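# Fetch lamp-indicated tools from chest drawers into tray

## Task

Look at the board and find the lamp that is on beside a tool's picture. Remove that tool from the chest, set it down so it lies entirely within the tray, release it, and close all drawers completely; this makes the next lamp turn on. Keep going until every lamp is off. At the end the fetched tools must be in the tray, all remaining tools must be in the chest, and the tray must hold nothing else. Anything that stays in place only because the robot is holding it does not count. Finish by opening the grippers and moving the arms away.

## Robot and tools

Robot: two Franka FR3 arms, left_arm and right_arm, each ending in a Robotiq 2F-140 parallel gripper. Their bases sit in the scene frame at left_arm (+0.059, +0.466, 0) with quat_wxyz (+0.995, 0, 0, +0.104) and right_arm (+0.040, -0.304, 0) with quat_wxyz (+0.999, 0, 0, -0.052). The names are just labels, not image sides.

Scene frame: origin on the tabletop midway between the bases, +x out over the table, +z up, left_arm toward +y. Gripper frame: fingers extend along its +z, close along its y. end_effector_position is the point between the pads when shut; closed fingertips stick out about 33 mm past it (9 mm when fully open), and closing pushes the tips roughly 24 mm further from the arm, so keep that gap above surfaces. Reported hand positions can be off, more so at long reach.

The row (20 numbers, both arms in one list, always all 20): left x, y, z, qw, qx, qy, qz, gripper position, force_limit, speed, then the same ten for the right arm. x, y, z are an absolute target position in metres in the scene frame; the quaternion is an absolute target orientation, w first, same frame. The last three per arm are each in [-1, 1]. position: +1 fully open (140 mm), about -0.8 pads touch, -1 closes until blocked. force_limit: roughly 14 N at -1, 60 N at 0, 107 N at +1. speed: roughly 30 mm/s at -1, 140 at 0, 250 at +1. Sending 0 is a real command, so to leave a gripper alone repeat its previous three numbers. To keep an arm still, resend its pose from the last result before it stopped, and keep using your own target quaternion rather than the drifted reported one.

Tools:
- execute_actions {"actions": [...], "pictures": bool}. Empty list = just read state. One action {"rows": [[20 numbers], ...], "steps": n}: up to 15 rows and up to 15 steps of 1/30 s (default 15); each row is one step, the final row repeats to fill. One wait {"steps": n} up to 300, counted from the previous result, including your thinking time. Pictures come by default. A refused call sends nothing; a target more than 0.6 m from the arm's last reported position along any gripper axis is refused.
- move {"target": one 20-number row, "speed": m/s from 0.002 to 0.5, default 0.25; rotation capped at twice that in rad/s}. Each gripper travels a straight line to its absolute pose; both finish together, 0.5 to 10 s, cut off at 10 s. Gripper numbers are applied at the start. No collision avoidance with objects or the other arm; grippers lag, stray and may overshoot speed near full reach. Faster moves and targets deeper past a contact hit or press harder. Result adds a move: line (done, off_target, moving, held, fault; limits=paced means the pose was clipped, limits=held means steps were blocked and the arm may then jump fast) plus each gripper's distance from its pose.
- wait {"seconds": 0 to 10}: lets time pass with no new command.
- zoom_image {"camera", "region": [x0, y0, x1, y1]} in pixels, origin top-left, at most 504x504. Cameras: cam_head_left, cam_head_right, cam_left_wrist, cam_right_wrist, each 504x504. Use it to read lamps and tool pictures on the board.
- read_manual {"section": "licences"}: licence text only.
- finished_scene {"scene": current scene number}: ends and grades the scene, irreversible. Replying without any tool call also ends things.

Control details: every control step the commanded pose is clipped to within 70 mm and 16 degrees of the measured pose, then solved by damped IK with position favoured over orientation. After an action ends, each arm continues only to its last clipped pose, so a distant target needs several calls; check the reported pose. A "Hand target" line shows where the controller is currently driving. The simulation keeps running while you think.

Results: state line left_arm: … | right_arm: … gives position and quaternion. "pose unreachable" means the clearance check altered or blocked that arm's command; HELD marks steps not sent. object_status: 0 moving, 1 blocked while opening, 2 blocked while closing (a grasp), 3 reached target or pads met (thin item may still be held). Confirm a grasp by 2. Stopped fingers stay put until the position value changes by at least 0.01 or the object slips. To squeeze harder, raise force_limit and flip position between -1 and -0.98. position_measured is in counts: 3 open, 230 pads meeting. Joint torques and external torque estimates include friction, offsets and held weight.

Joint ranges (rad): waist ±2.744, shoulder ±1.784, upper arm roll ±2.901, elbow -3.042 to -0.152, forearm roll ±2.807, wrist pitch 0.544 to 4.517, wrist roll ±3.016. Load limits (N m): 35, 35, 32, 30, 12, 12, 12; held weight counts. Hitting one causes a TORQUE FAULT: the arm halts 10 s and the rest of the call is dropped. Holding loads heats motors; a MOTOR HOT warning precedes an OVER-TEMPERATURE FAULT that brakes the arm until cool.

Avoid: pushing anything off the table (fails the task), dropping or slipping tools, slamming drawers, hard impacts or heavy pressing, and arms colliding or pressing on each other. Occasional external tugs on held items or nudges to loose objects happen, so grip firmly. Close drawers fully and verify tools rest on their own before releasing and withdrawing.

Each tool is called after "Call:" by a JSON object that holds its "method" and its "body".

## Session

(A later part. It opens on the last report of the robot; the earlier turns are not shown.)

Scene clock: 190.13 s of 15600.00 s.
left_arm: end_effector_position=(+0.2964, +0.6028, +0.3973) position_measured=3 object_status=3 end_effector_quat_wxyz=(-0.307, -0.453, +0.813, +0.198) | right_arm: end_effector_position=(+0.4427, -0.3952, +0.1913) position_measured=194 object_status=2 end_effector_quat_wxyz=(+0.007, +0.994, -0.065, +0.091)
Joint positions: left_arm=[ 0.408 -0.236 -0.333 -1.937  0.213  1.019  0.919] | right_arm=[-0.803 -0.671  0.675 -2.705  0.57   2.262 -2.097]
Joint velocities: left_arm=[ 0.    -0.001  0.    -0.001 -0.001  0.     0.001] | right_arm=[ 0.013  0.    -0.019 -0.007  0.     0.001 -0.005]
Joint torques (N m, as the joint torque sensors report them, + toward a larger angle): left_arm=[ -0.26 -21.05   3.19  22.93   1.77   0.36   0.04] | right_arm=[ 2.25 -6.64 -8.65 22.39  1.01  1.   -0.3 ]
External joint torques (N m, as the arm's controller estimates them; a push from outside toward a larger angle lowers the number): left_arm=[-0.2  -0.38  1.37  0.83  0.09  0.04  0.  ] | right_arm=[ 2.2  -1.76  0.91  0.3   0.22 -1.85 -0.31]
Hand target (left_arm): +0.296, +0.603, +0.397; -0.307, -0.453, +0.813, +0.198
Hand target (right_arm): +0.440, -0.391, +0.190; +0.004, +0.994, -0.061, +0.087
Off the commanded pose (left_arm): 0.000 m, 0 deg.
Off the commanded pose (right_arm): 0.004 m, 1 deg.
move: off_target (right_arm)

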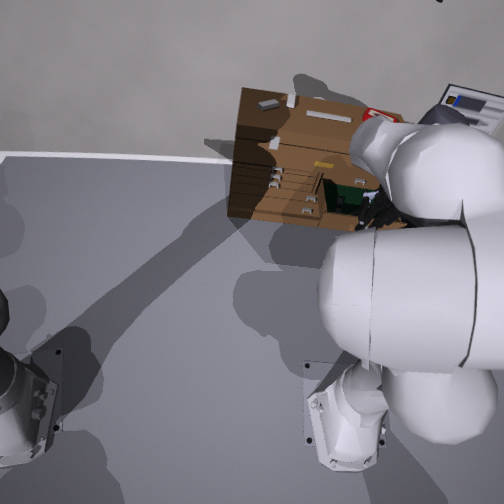

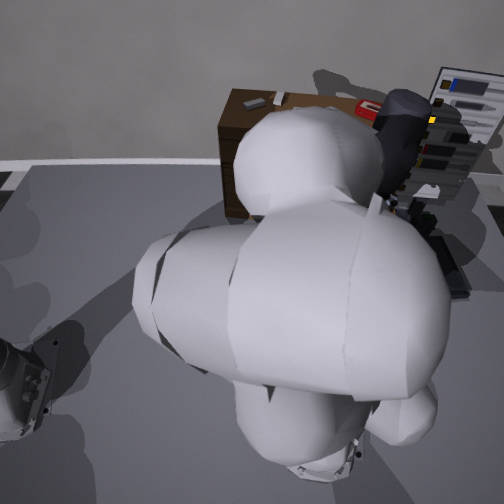

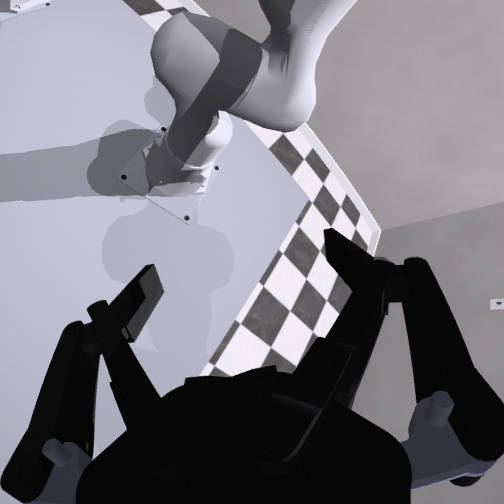

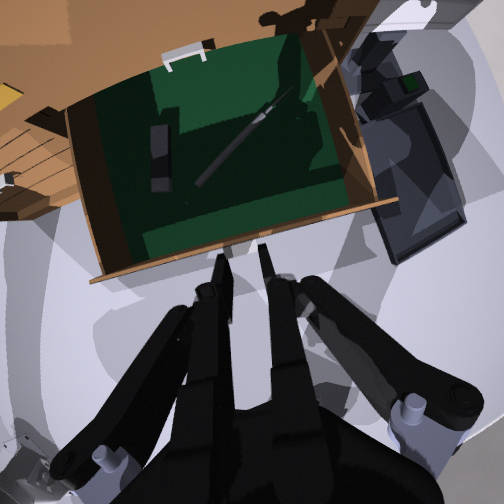

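Call:
{"method": "move", "body": {"target": [0.2964,0.6028,0.3973,-0.307,-0.453,0.813,0.198,1,0,0,0.42,-0.392,0.190,0.005,0.994,-0.061,0.087,-1,0,-0.5], "speed": 0.05}}

Call:
{"method": "move", "body": {"target": [0.2964,0.6028,0.3973,-0.307,-0.453,0.813,0.198,1,0,0,0.42,-0.392,0.192,0.005,0.994,-0.061,0.087,-0.3,0,0], "speed": 0.05}}

Call:
{"method": "move", "body": {"target": [0.2964,0.6028,0.3973,-0.307,-0.453,0.813,0.198,1,0,0,0.42,-0.392,0.235,0.005,0.994,-0.061,0.087,-0.3,0,0], "speed": 0.15}}

Call:
{"method": "move", "body": {"target": [0.2964,0.6028,0.3973,-0.307,-0.453,0.813,0.198,1,0,0,0.505,-0.408,0.225,0.047,0.840,-0.535,0.073,-0.45,0,0], "speed": 0.2}}

Scene clock: 219.00 s of 15600.00 s.
left_arm: end_effector_position=(+0.2964, +0.6028, +0.3973) position_measured=3 object_status=3 end_effector_quat_wxyz=(-0.307, -0.453, +0.813, +0.198) | right_arm: end_effector_position=(+0.4229, -0.3929, +0.1912) position_measured=194 object_status=2 end_effector_quat_wxyz=(+0.006, +0.994, -0.063, +0.091)
Joint positions: left_arm=[ 0.408 -0.236 -0.333 -1.937  0.213  1.019  0.919] | right_arm=[-0.759 -0.734  0.628 -2.756  0.572  2.236 -2.112]
Joint velocities: left_arm=[ 0.     0.     0.    -0.001  0.001 -0.001 -0.   ] | right_arm=[ 0.006 -0.002 -0.01  -0.005  0.    -0.004 -0.005]
Joint torques (N m, as the joint torque sensors report them, + toward a larger angle): left_arm=[ -0.15 -20.96   3.22  22.43   1.75   0.37   0.05] | right_arm=[ 0.7  -6.63 -9.42 21.17  0.28  1.5  -0.31]
External joint torques (N m, as the arm's controller estimates them; a push from outside toward a larger angle lowers the number): left_arm=[-0.23 -0.43  1.25  0.4   0.05  0.06  0.01] | right_arm=[ 0.68 -2.88 -0.04 -1.   -0.53 -1.33 -0.31]
Hand target (left_arm): +0.296, +0.603, +0.397; -0.307, -0.453, +0.813, +0.198
Hand target (right_arm): +0.420, -0.391, +0.190; +0.005, +0.994, -0.061, +0.087
Off the commanded pose (left_arm): 0.000 m, 0 deg.
Off the commanded pose (right_arm): 0.003 m, 1 deg.
After step 90, 25.10 s passed at rest.
move: done

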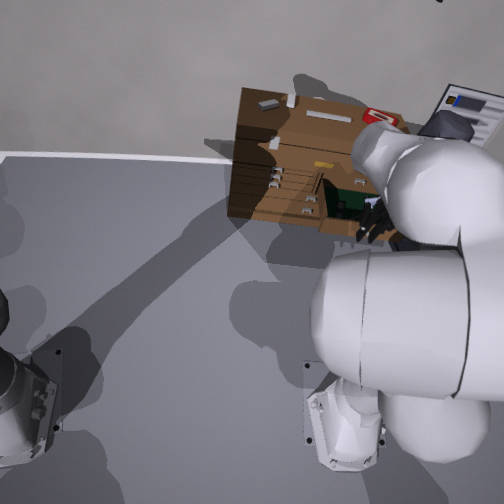

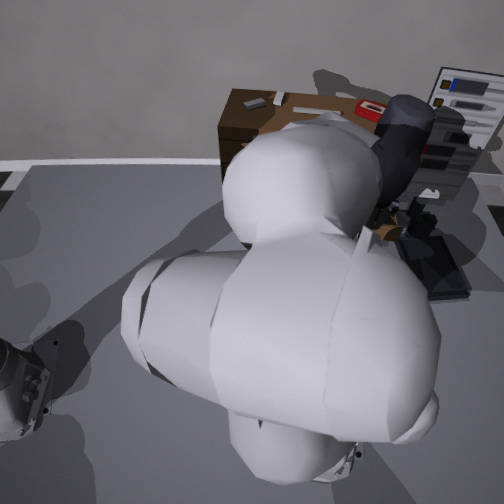

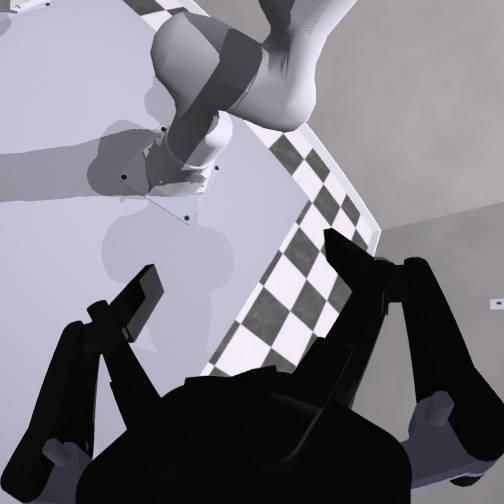

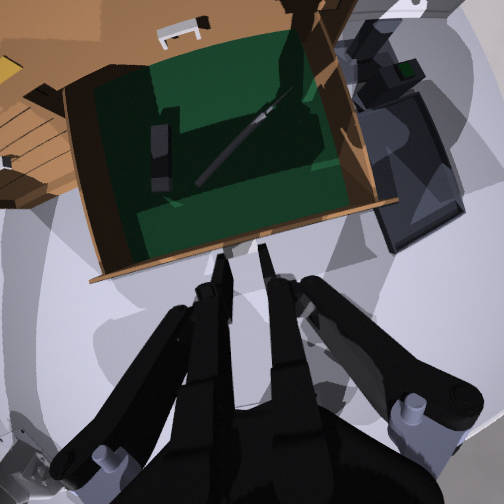

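Scene clock: 219.70 s of 15600.00 s.
left_arm: end_effector_position=(+0.2964, +0.6028, +0.3973) position_measured=3 object_status=3 end_effector_quat_wxyz=(-0.307, -0.453, +0.813, +0.198) | right_arm: end_effector_position=(+0.4209, -0.3924, +0.1915) position_measured=167 object_status=3 end_effector_quat_wxyz=(+0.005, +0.994, -0.064, +0.089)
Joint positions: left_arm=[ 0.408 -0.236 -0.333 -1.937  0.213  1.019  0.919] | right_arm=[-0.759 -0.738  0.625 -2.757  0.572  2.227 -2.112]
Joint velocities: left_arm=[-0.    -0.     0.     0.001  0.    -0.001 -0.   ] | right_arm=[-0.    -0.001 -0.     0.002 -0.    -0.006  0.001]
Joint torques (N m, as the joint torque sensors report them, + toward a larger angle): left_arm=[ -0.01 -21.16   3.16  23.07   1.75   0.34   0.06] | right_arm=[-0.19 -5.1  -9.82 23.18 -0.18  2.17 -0.28]
External joint torques (N m, as the arm's controller estimates them; a push from outside toward a larger angle lowers the number): left_arm=[ 0.02 -0.44  1.3   0.95  0.07  0.02  0.02] | right_arm=[-0.22 -1.33 -0.41  0.95 -1.01 -0.67 -0.28]
Hand target (left_arm): +0.296, +0.603, +0.397; -0.307, -0.453, +0.813, +0.198
Hand target (right_arm): +0.420, -0.392, +0.192; +0.005, +0.994, -0.061, +0.087
Off the commanded pose (left_arm): 0.000 m, 0 deg.
Off the commanded pose (right_arm): 0.001 m, 0 deg.
move: done

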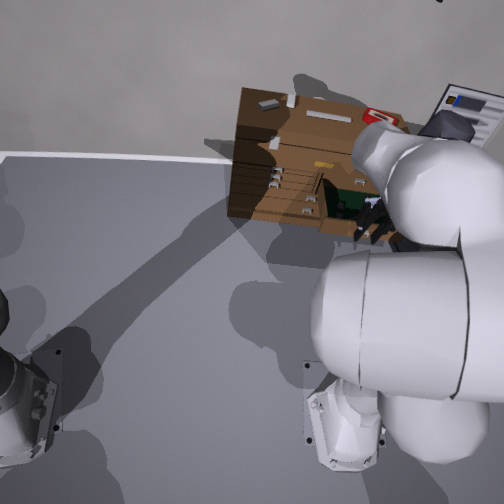

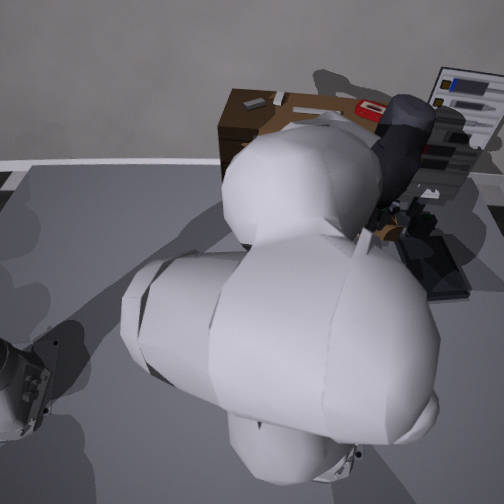

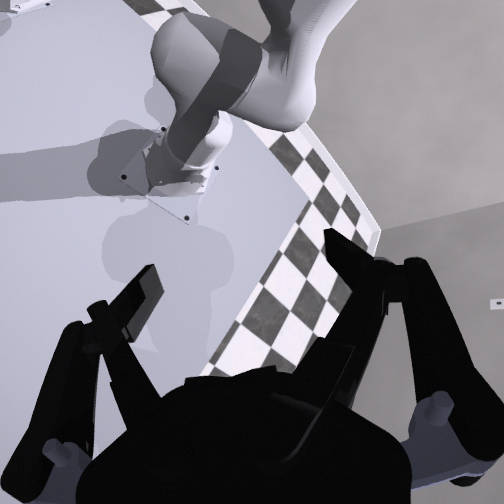

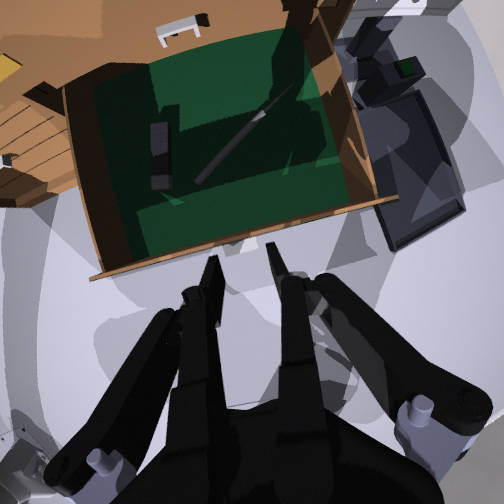

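Scene clock: 220.70 s of 15600.00 s.
left_arm: end_effector_position=(+0.2964, +0.6028, +0.3973) position_measured=3 object_status=3 end_effector_quat_wxyz=(-0.307, -0.453, +0.813, +0.198) | right_arm: end_effector_position=(+0.4211, -0.3924, +0.2348) position_measured=167 object_status=3 end_effector_quat_wxyz=(+0.005, +0.994, -0.058, +0.089)
Joint positions: left_arm=[ 0.408 -0.236 -0.333 -1.937  0.213  1.019  0.919] | right_arm=[-0.767 -0.793  0.573 -2.681  0.525  2.098 -2.106]
Joint velocities: left_arm=[-0.001  0.002  0.001  0.001  0.    -0.001 -0.002] | right_arm=[-0.006 -0.003 -0.     0.002 -0.    -0.016  0.   ]
Joint torques (N m, as the joint torque sensors report them, + toward a larger angle): left_arm=[ -0.14 -21.36   2.7   22.81   1.85   0.31   0.07] | right_arm=[-1.24 -4.39 -9.43 23.46  0.09  2.19  0.24]
External joint torques (N m, as the arm's controller estimates them; a push from outside toward a larger angle lowers the number): left_arm=[-0.2  -0.94  0.75  0.81  0.17 -0.01  0.03] | right_arm=[-1.23 -1.63  0.49  0.66 -0.82 -0.64  0.23]
Hand target (left_arm): +0.296, +0.603, +0.397; -0.307, -0.453, +0.813, +0.198
Hand target (right_arm): +0.420, -0.392, +0.235; +0.005, +0.994, -0.062, +0.087
Off the commanded pose (left_arm): 0.000 m, 0 deg.
Off the commanded pose (right_arm): 0.001 m, 0 deg.
move: done

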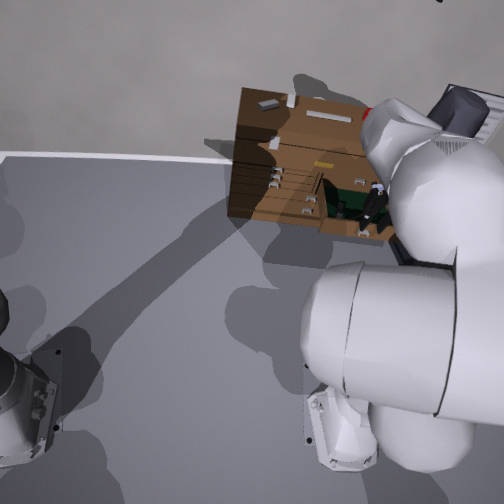

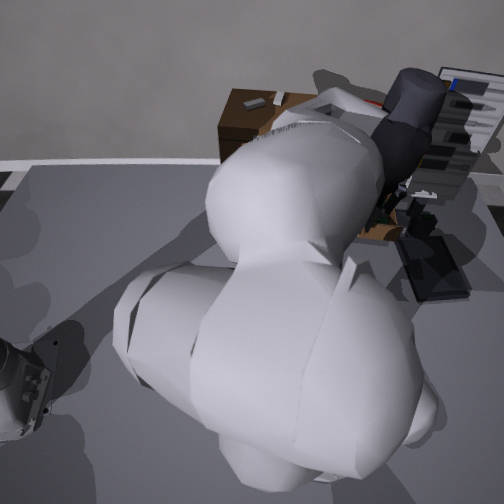

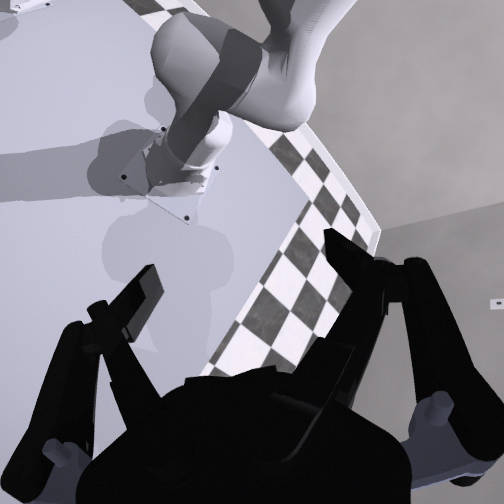

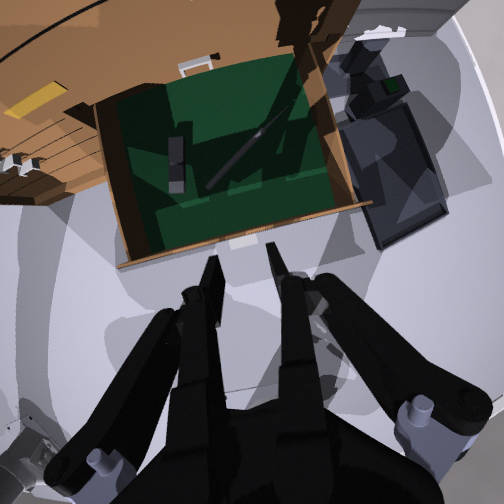

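Scene clock: 224.03 s of 15600.00 s.
left_arm: end_effector_position=(+0.2964, +0.6028, +0.3973) position_measured=3 object_status=3 end_effector_quat_wxyz=(-0.307, -0.453, +0.813, +0.198) | right_arm: end_effector_position=(+0.5104, -0.4050, +0.2327) position_measured=186 object_status=3 end_effector_quat_wxyz=(+0.044, +0.846, -0.525, +0.079)
Joint positions: left_arm=[ 0.408 -0.236 -0.333 -1.937  0.213  1.019  0.919] | right_arm=[-1.426 -0.966  1.161 -2.34   0.82   1.905 -1.247]
Joint velocities: left_arm=[-0.001  0.001  0.     0.001  0.002  0.     0.002] | right_arm=[-0.008 -0.01   0.     0.003  0.012 -0.011  0.02 ]
Joint torques (N m, as the joint torque sensors report them, + toward a larger angle): left_arm=[ -0.25 -21.17   2.74  22.6    1.8    0.31   0.12] | right_arm=[ -5.6   10.16 -19.05  12.18  -0.24   2.51   0.37]
External joint torques (N m, as the arm's controller estimates them; a push from outside toward a larger angle lowers the number): left_arm=[-0.21 -0.57  0.9   0.5   0.12 -0.02  0.08] | right_arm=[-5.69 -1.82  3.39 -4.27 -0.99 -0.41  0.36]
Hand target (left_arm): +0.296, +0.603, +0.397; -0.307, -0.453, +0.813, +0.198
Hand target (right_arm): +0.505, -0.409, +0.228; +0.047, +0.839, -0.537, +0.073
Off the commanded pose (left_arm): 0.000 m, 0 deg.
Off the commanded pose (right_arm): 0.010 m, 1 deg.
move: off_target (right_arm)

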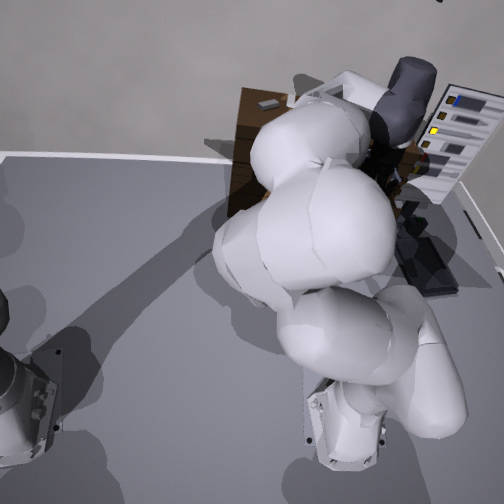

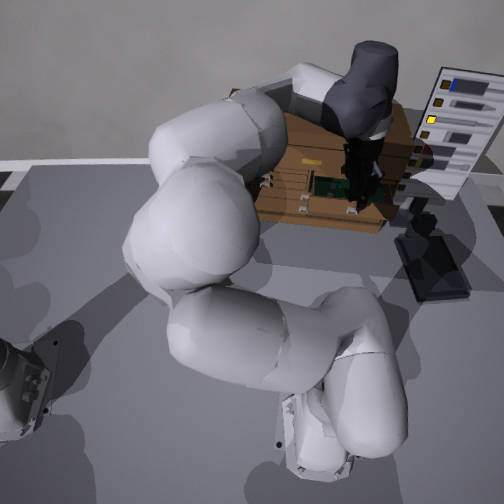

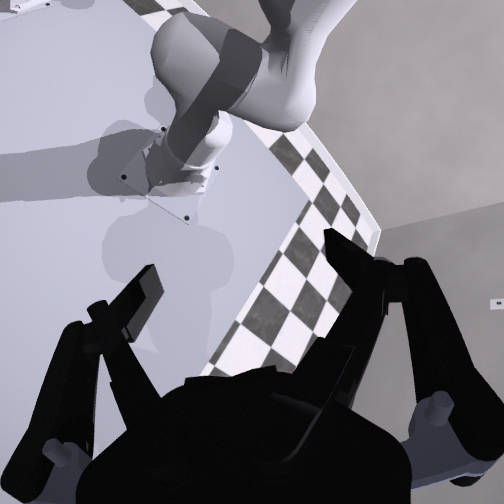

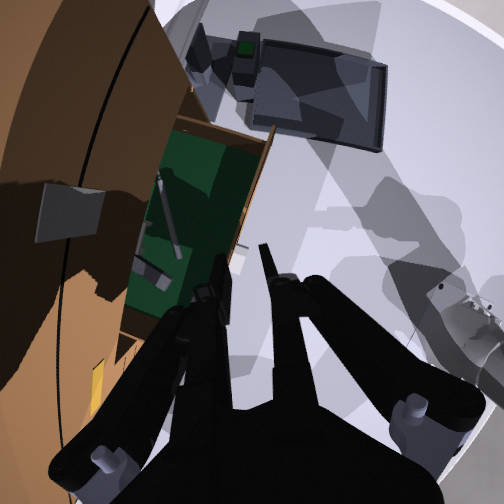

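Call:
{"method": "move", "body": {"target": [0.2964,0.6028,0.3973,-0.307,-0.453,0.813,0.198,1,0,0,0.47,-0.400,0.24,0.005,0.994,-0.061,0.087,-0.3,0,0], "speed": 0.2}}

Call:
{"method": "move", "body": {"target": [0.2964,0.6028,0.3973,-0.307,-0.453,0.813,0.198,1,0,0,0.48,-0.400,0.191,0.005,0.994,-0.061,0.087,-0.3,0,0], "speed": 0.1}}

Scene clock: 244.57 s of 15600.00 s.
left_arm: end_effector_position=(+0.2964, +0.6028, +0.3973) position_measured=3 object_status=3 end_effector_quat_wxyz=(-0.307, -0.453, +0.813, +0.198) | right_arm: end_effector_position=(+0.4700, -0.3986, +0.2380) position_measured=167 object_status=3 end_effector_quat_wxyz=(+0.003, +0.994, -0.067, +0.087)
Joint positions: left_arm=[ 0.408 -0.236 -0.333 -1.937  0.213  1.019  0.919] | right_arm=[-0.915 -0.658  0.718 -2.54   0.55   2.124 -2.084]
Joint velocities: left_arm=[-0.001  0.    -0.002  0.001  0.001  0.002 -0.   ] | right_arm=[ 0.003  0.    -0.002 -0.    -0.002  0.004 -0.026]
Joint torques (N m, as the joint torque sensors report them, + toward a larger angle): left_arm=[ -0.43 -21.19   2.99  23.23   1.73   0.39   0.02] | right_arm=[  0.59  -3.87 -11.49  21.73  -0.11   3.44  -0.59]
External joint torques (N m, as the arm's controller estimates them; a push from outside toward a larger angle lowers the number): left_arm=[-0.33 -0.57  1.23  1.13  0.06  0.06 -0.03] | right_arm=[ 0.57  0.58 -0.35 -0.84 -1.    0.61 -0.59]
Hand target (left_arm): +0.296, +0.603, +0.397; -0.307, -0.453, +0.813, +0.198
Hand target (right_arm): +0.470, -0.400, +0.238; +0.006, +0.994, -0.059, +0.087
Off the commanded pose (left_arm): 0.000 m, 0 deg.
Off the commanded pose (right_arm): 0.002 m, 1 deg.
After step 90, 14.23 s passed at rest.
move: done

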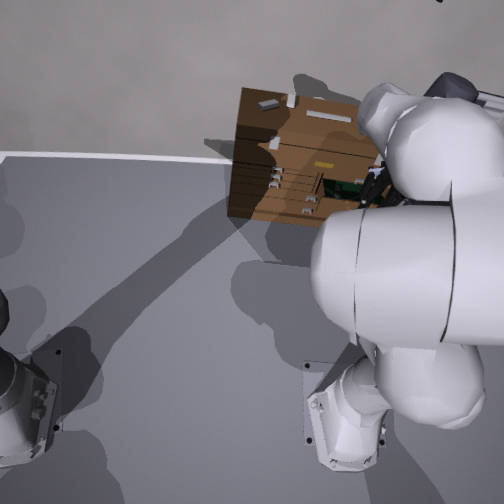

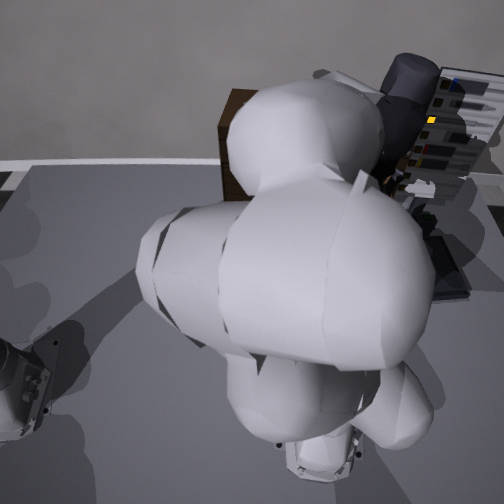

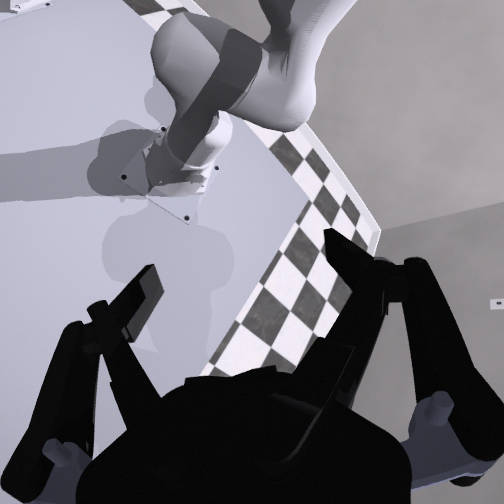

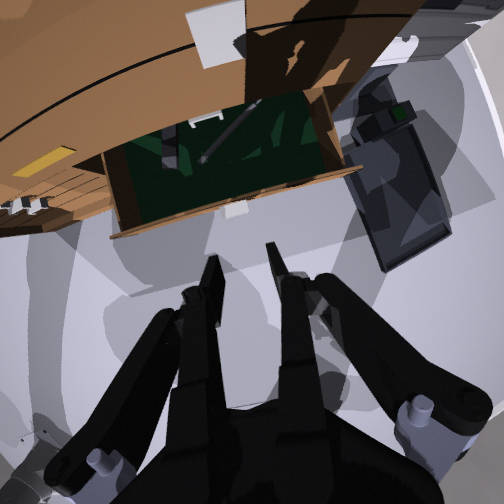

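Scene clock: 245.67 s of 15600.00 s.
left_arm: end_effector_position=(+0.2964, +0.6028, +0.3973) position_measured=3 object_status=3 end_effector_quat_wxyz=(-0.307, -0.453, +0.813, +0.198) | right_arm: end_effector_position=(+0.4791, -0.3993, +0.1910) position_measured=167 object_status=3 end_effector_quat_wxyz=(+0.004, +0.994, -0.063, +0.085)
Joint positions: left_arm=[ 0.408 -0.236 -0.333 -1.937  0.213  1.019  0.919] | right_arm=[-0.935 -0.562  0.798 -2.59   0.566  2.274 -2.086]
Joint velocities: left_arm=[ 0.001  0.001  0.     0.    -0.    -0.    -0.001] | right_arm=[ 0.     0.004  0.001 -0.001  0.001  0.013  0.   ]
Joint torques (N m, as the joint torque sensors report them, + toward a larger angle): left_arm=[ -0.05 -21.13   2.36  22.43   1.78   0.38   0.09] | right_arm=[ 0.21 -5.32 -9.86 21.8   0.85  3.38 -0.44]
External joint torques (N m, as the arm's controller estimates them; a push from outside toward a larger angle lowers the number): left_arm=[-0.13 -0.56  0.39  0.35  0.09  0.06  0.05] | right_arm=[ 0.15  0.48  0.28 -0.1   0.07  0.57 -0.44]
Hand target (left_arm): +0.296, +0.603, +0.397; -0.307, -0.453, +0.813, +0.198
Hand target (right_arm): +0.480, -0.400, +0.191; +0.005, +0.994, -0.060, +0.087
Off the commanded pose (left_arm): 0.000 m, 0 deg.
Off the commanded pose (right_arm): 0.001 m, 0 deg.
move: done

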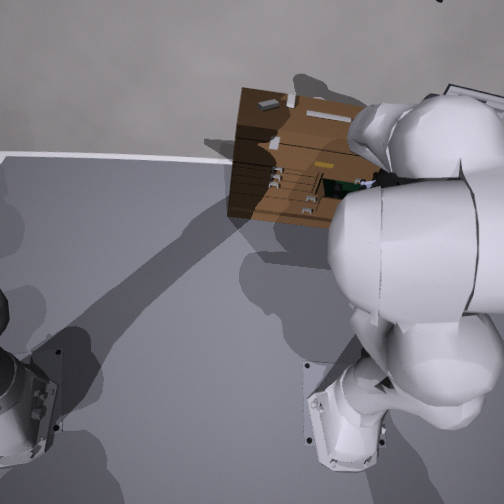

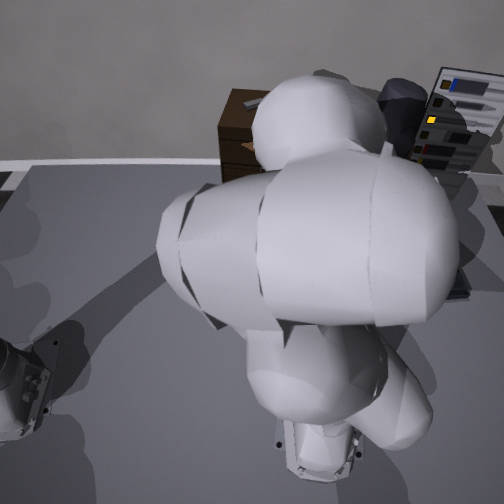

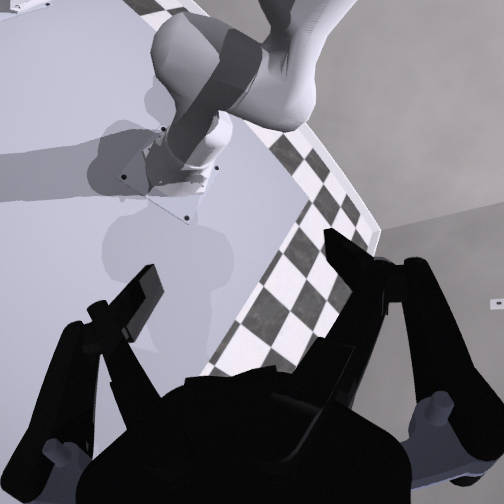

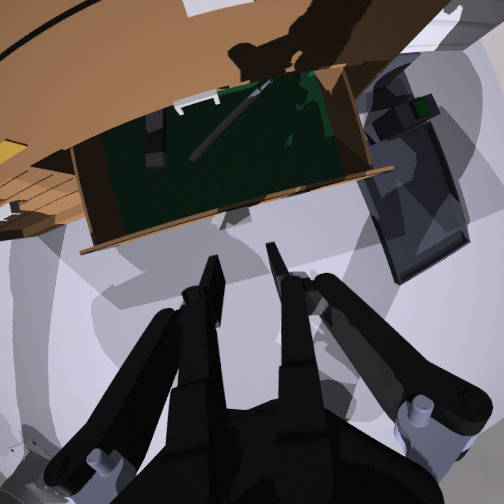

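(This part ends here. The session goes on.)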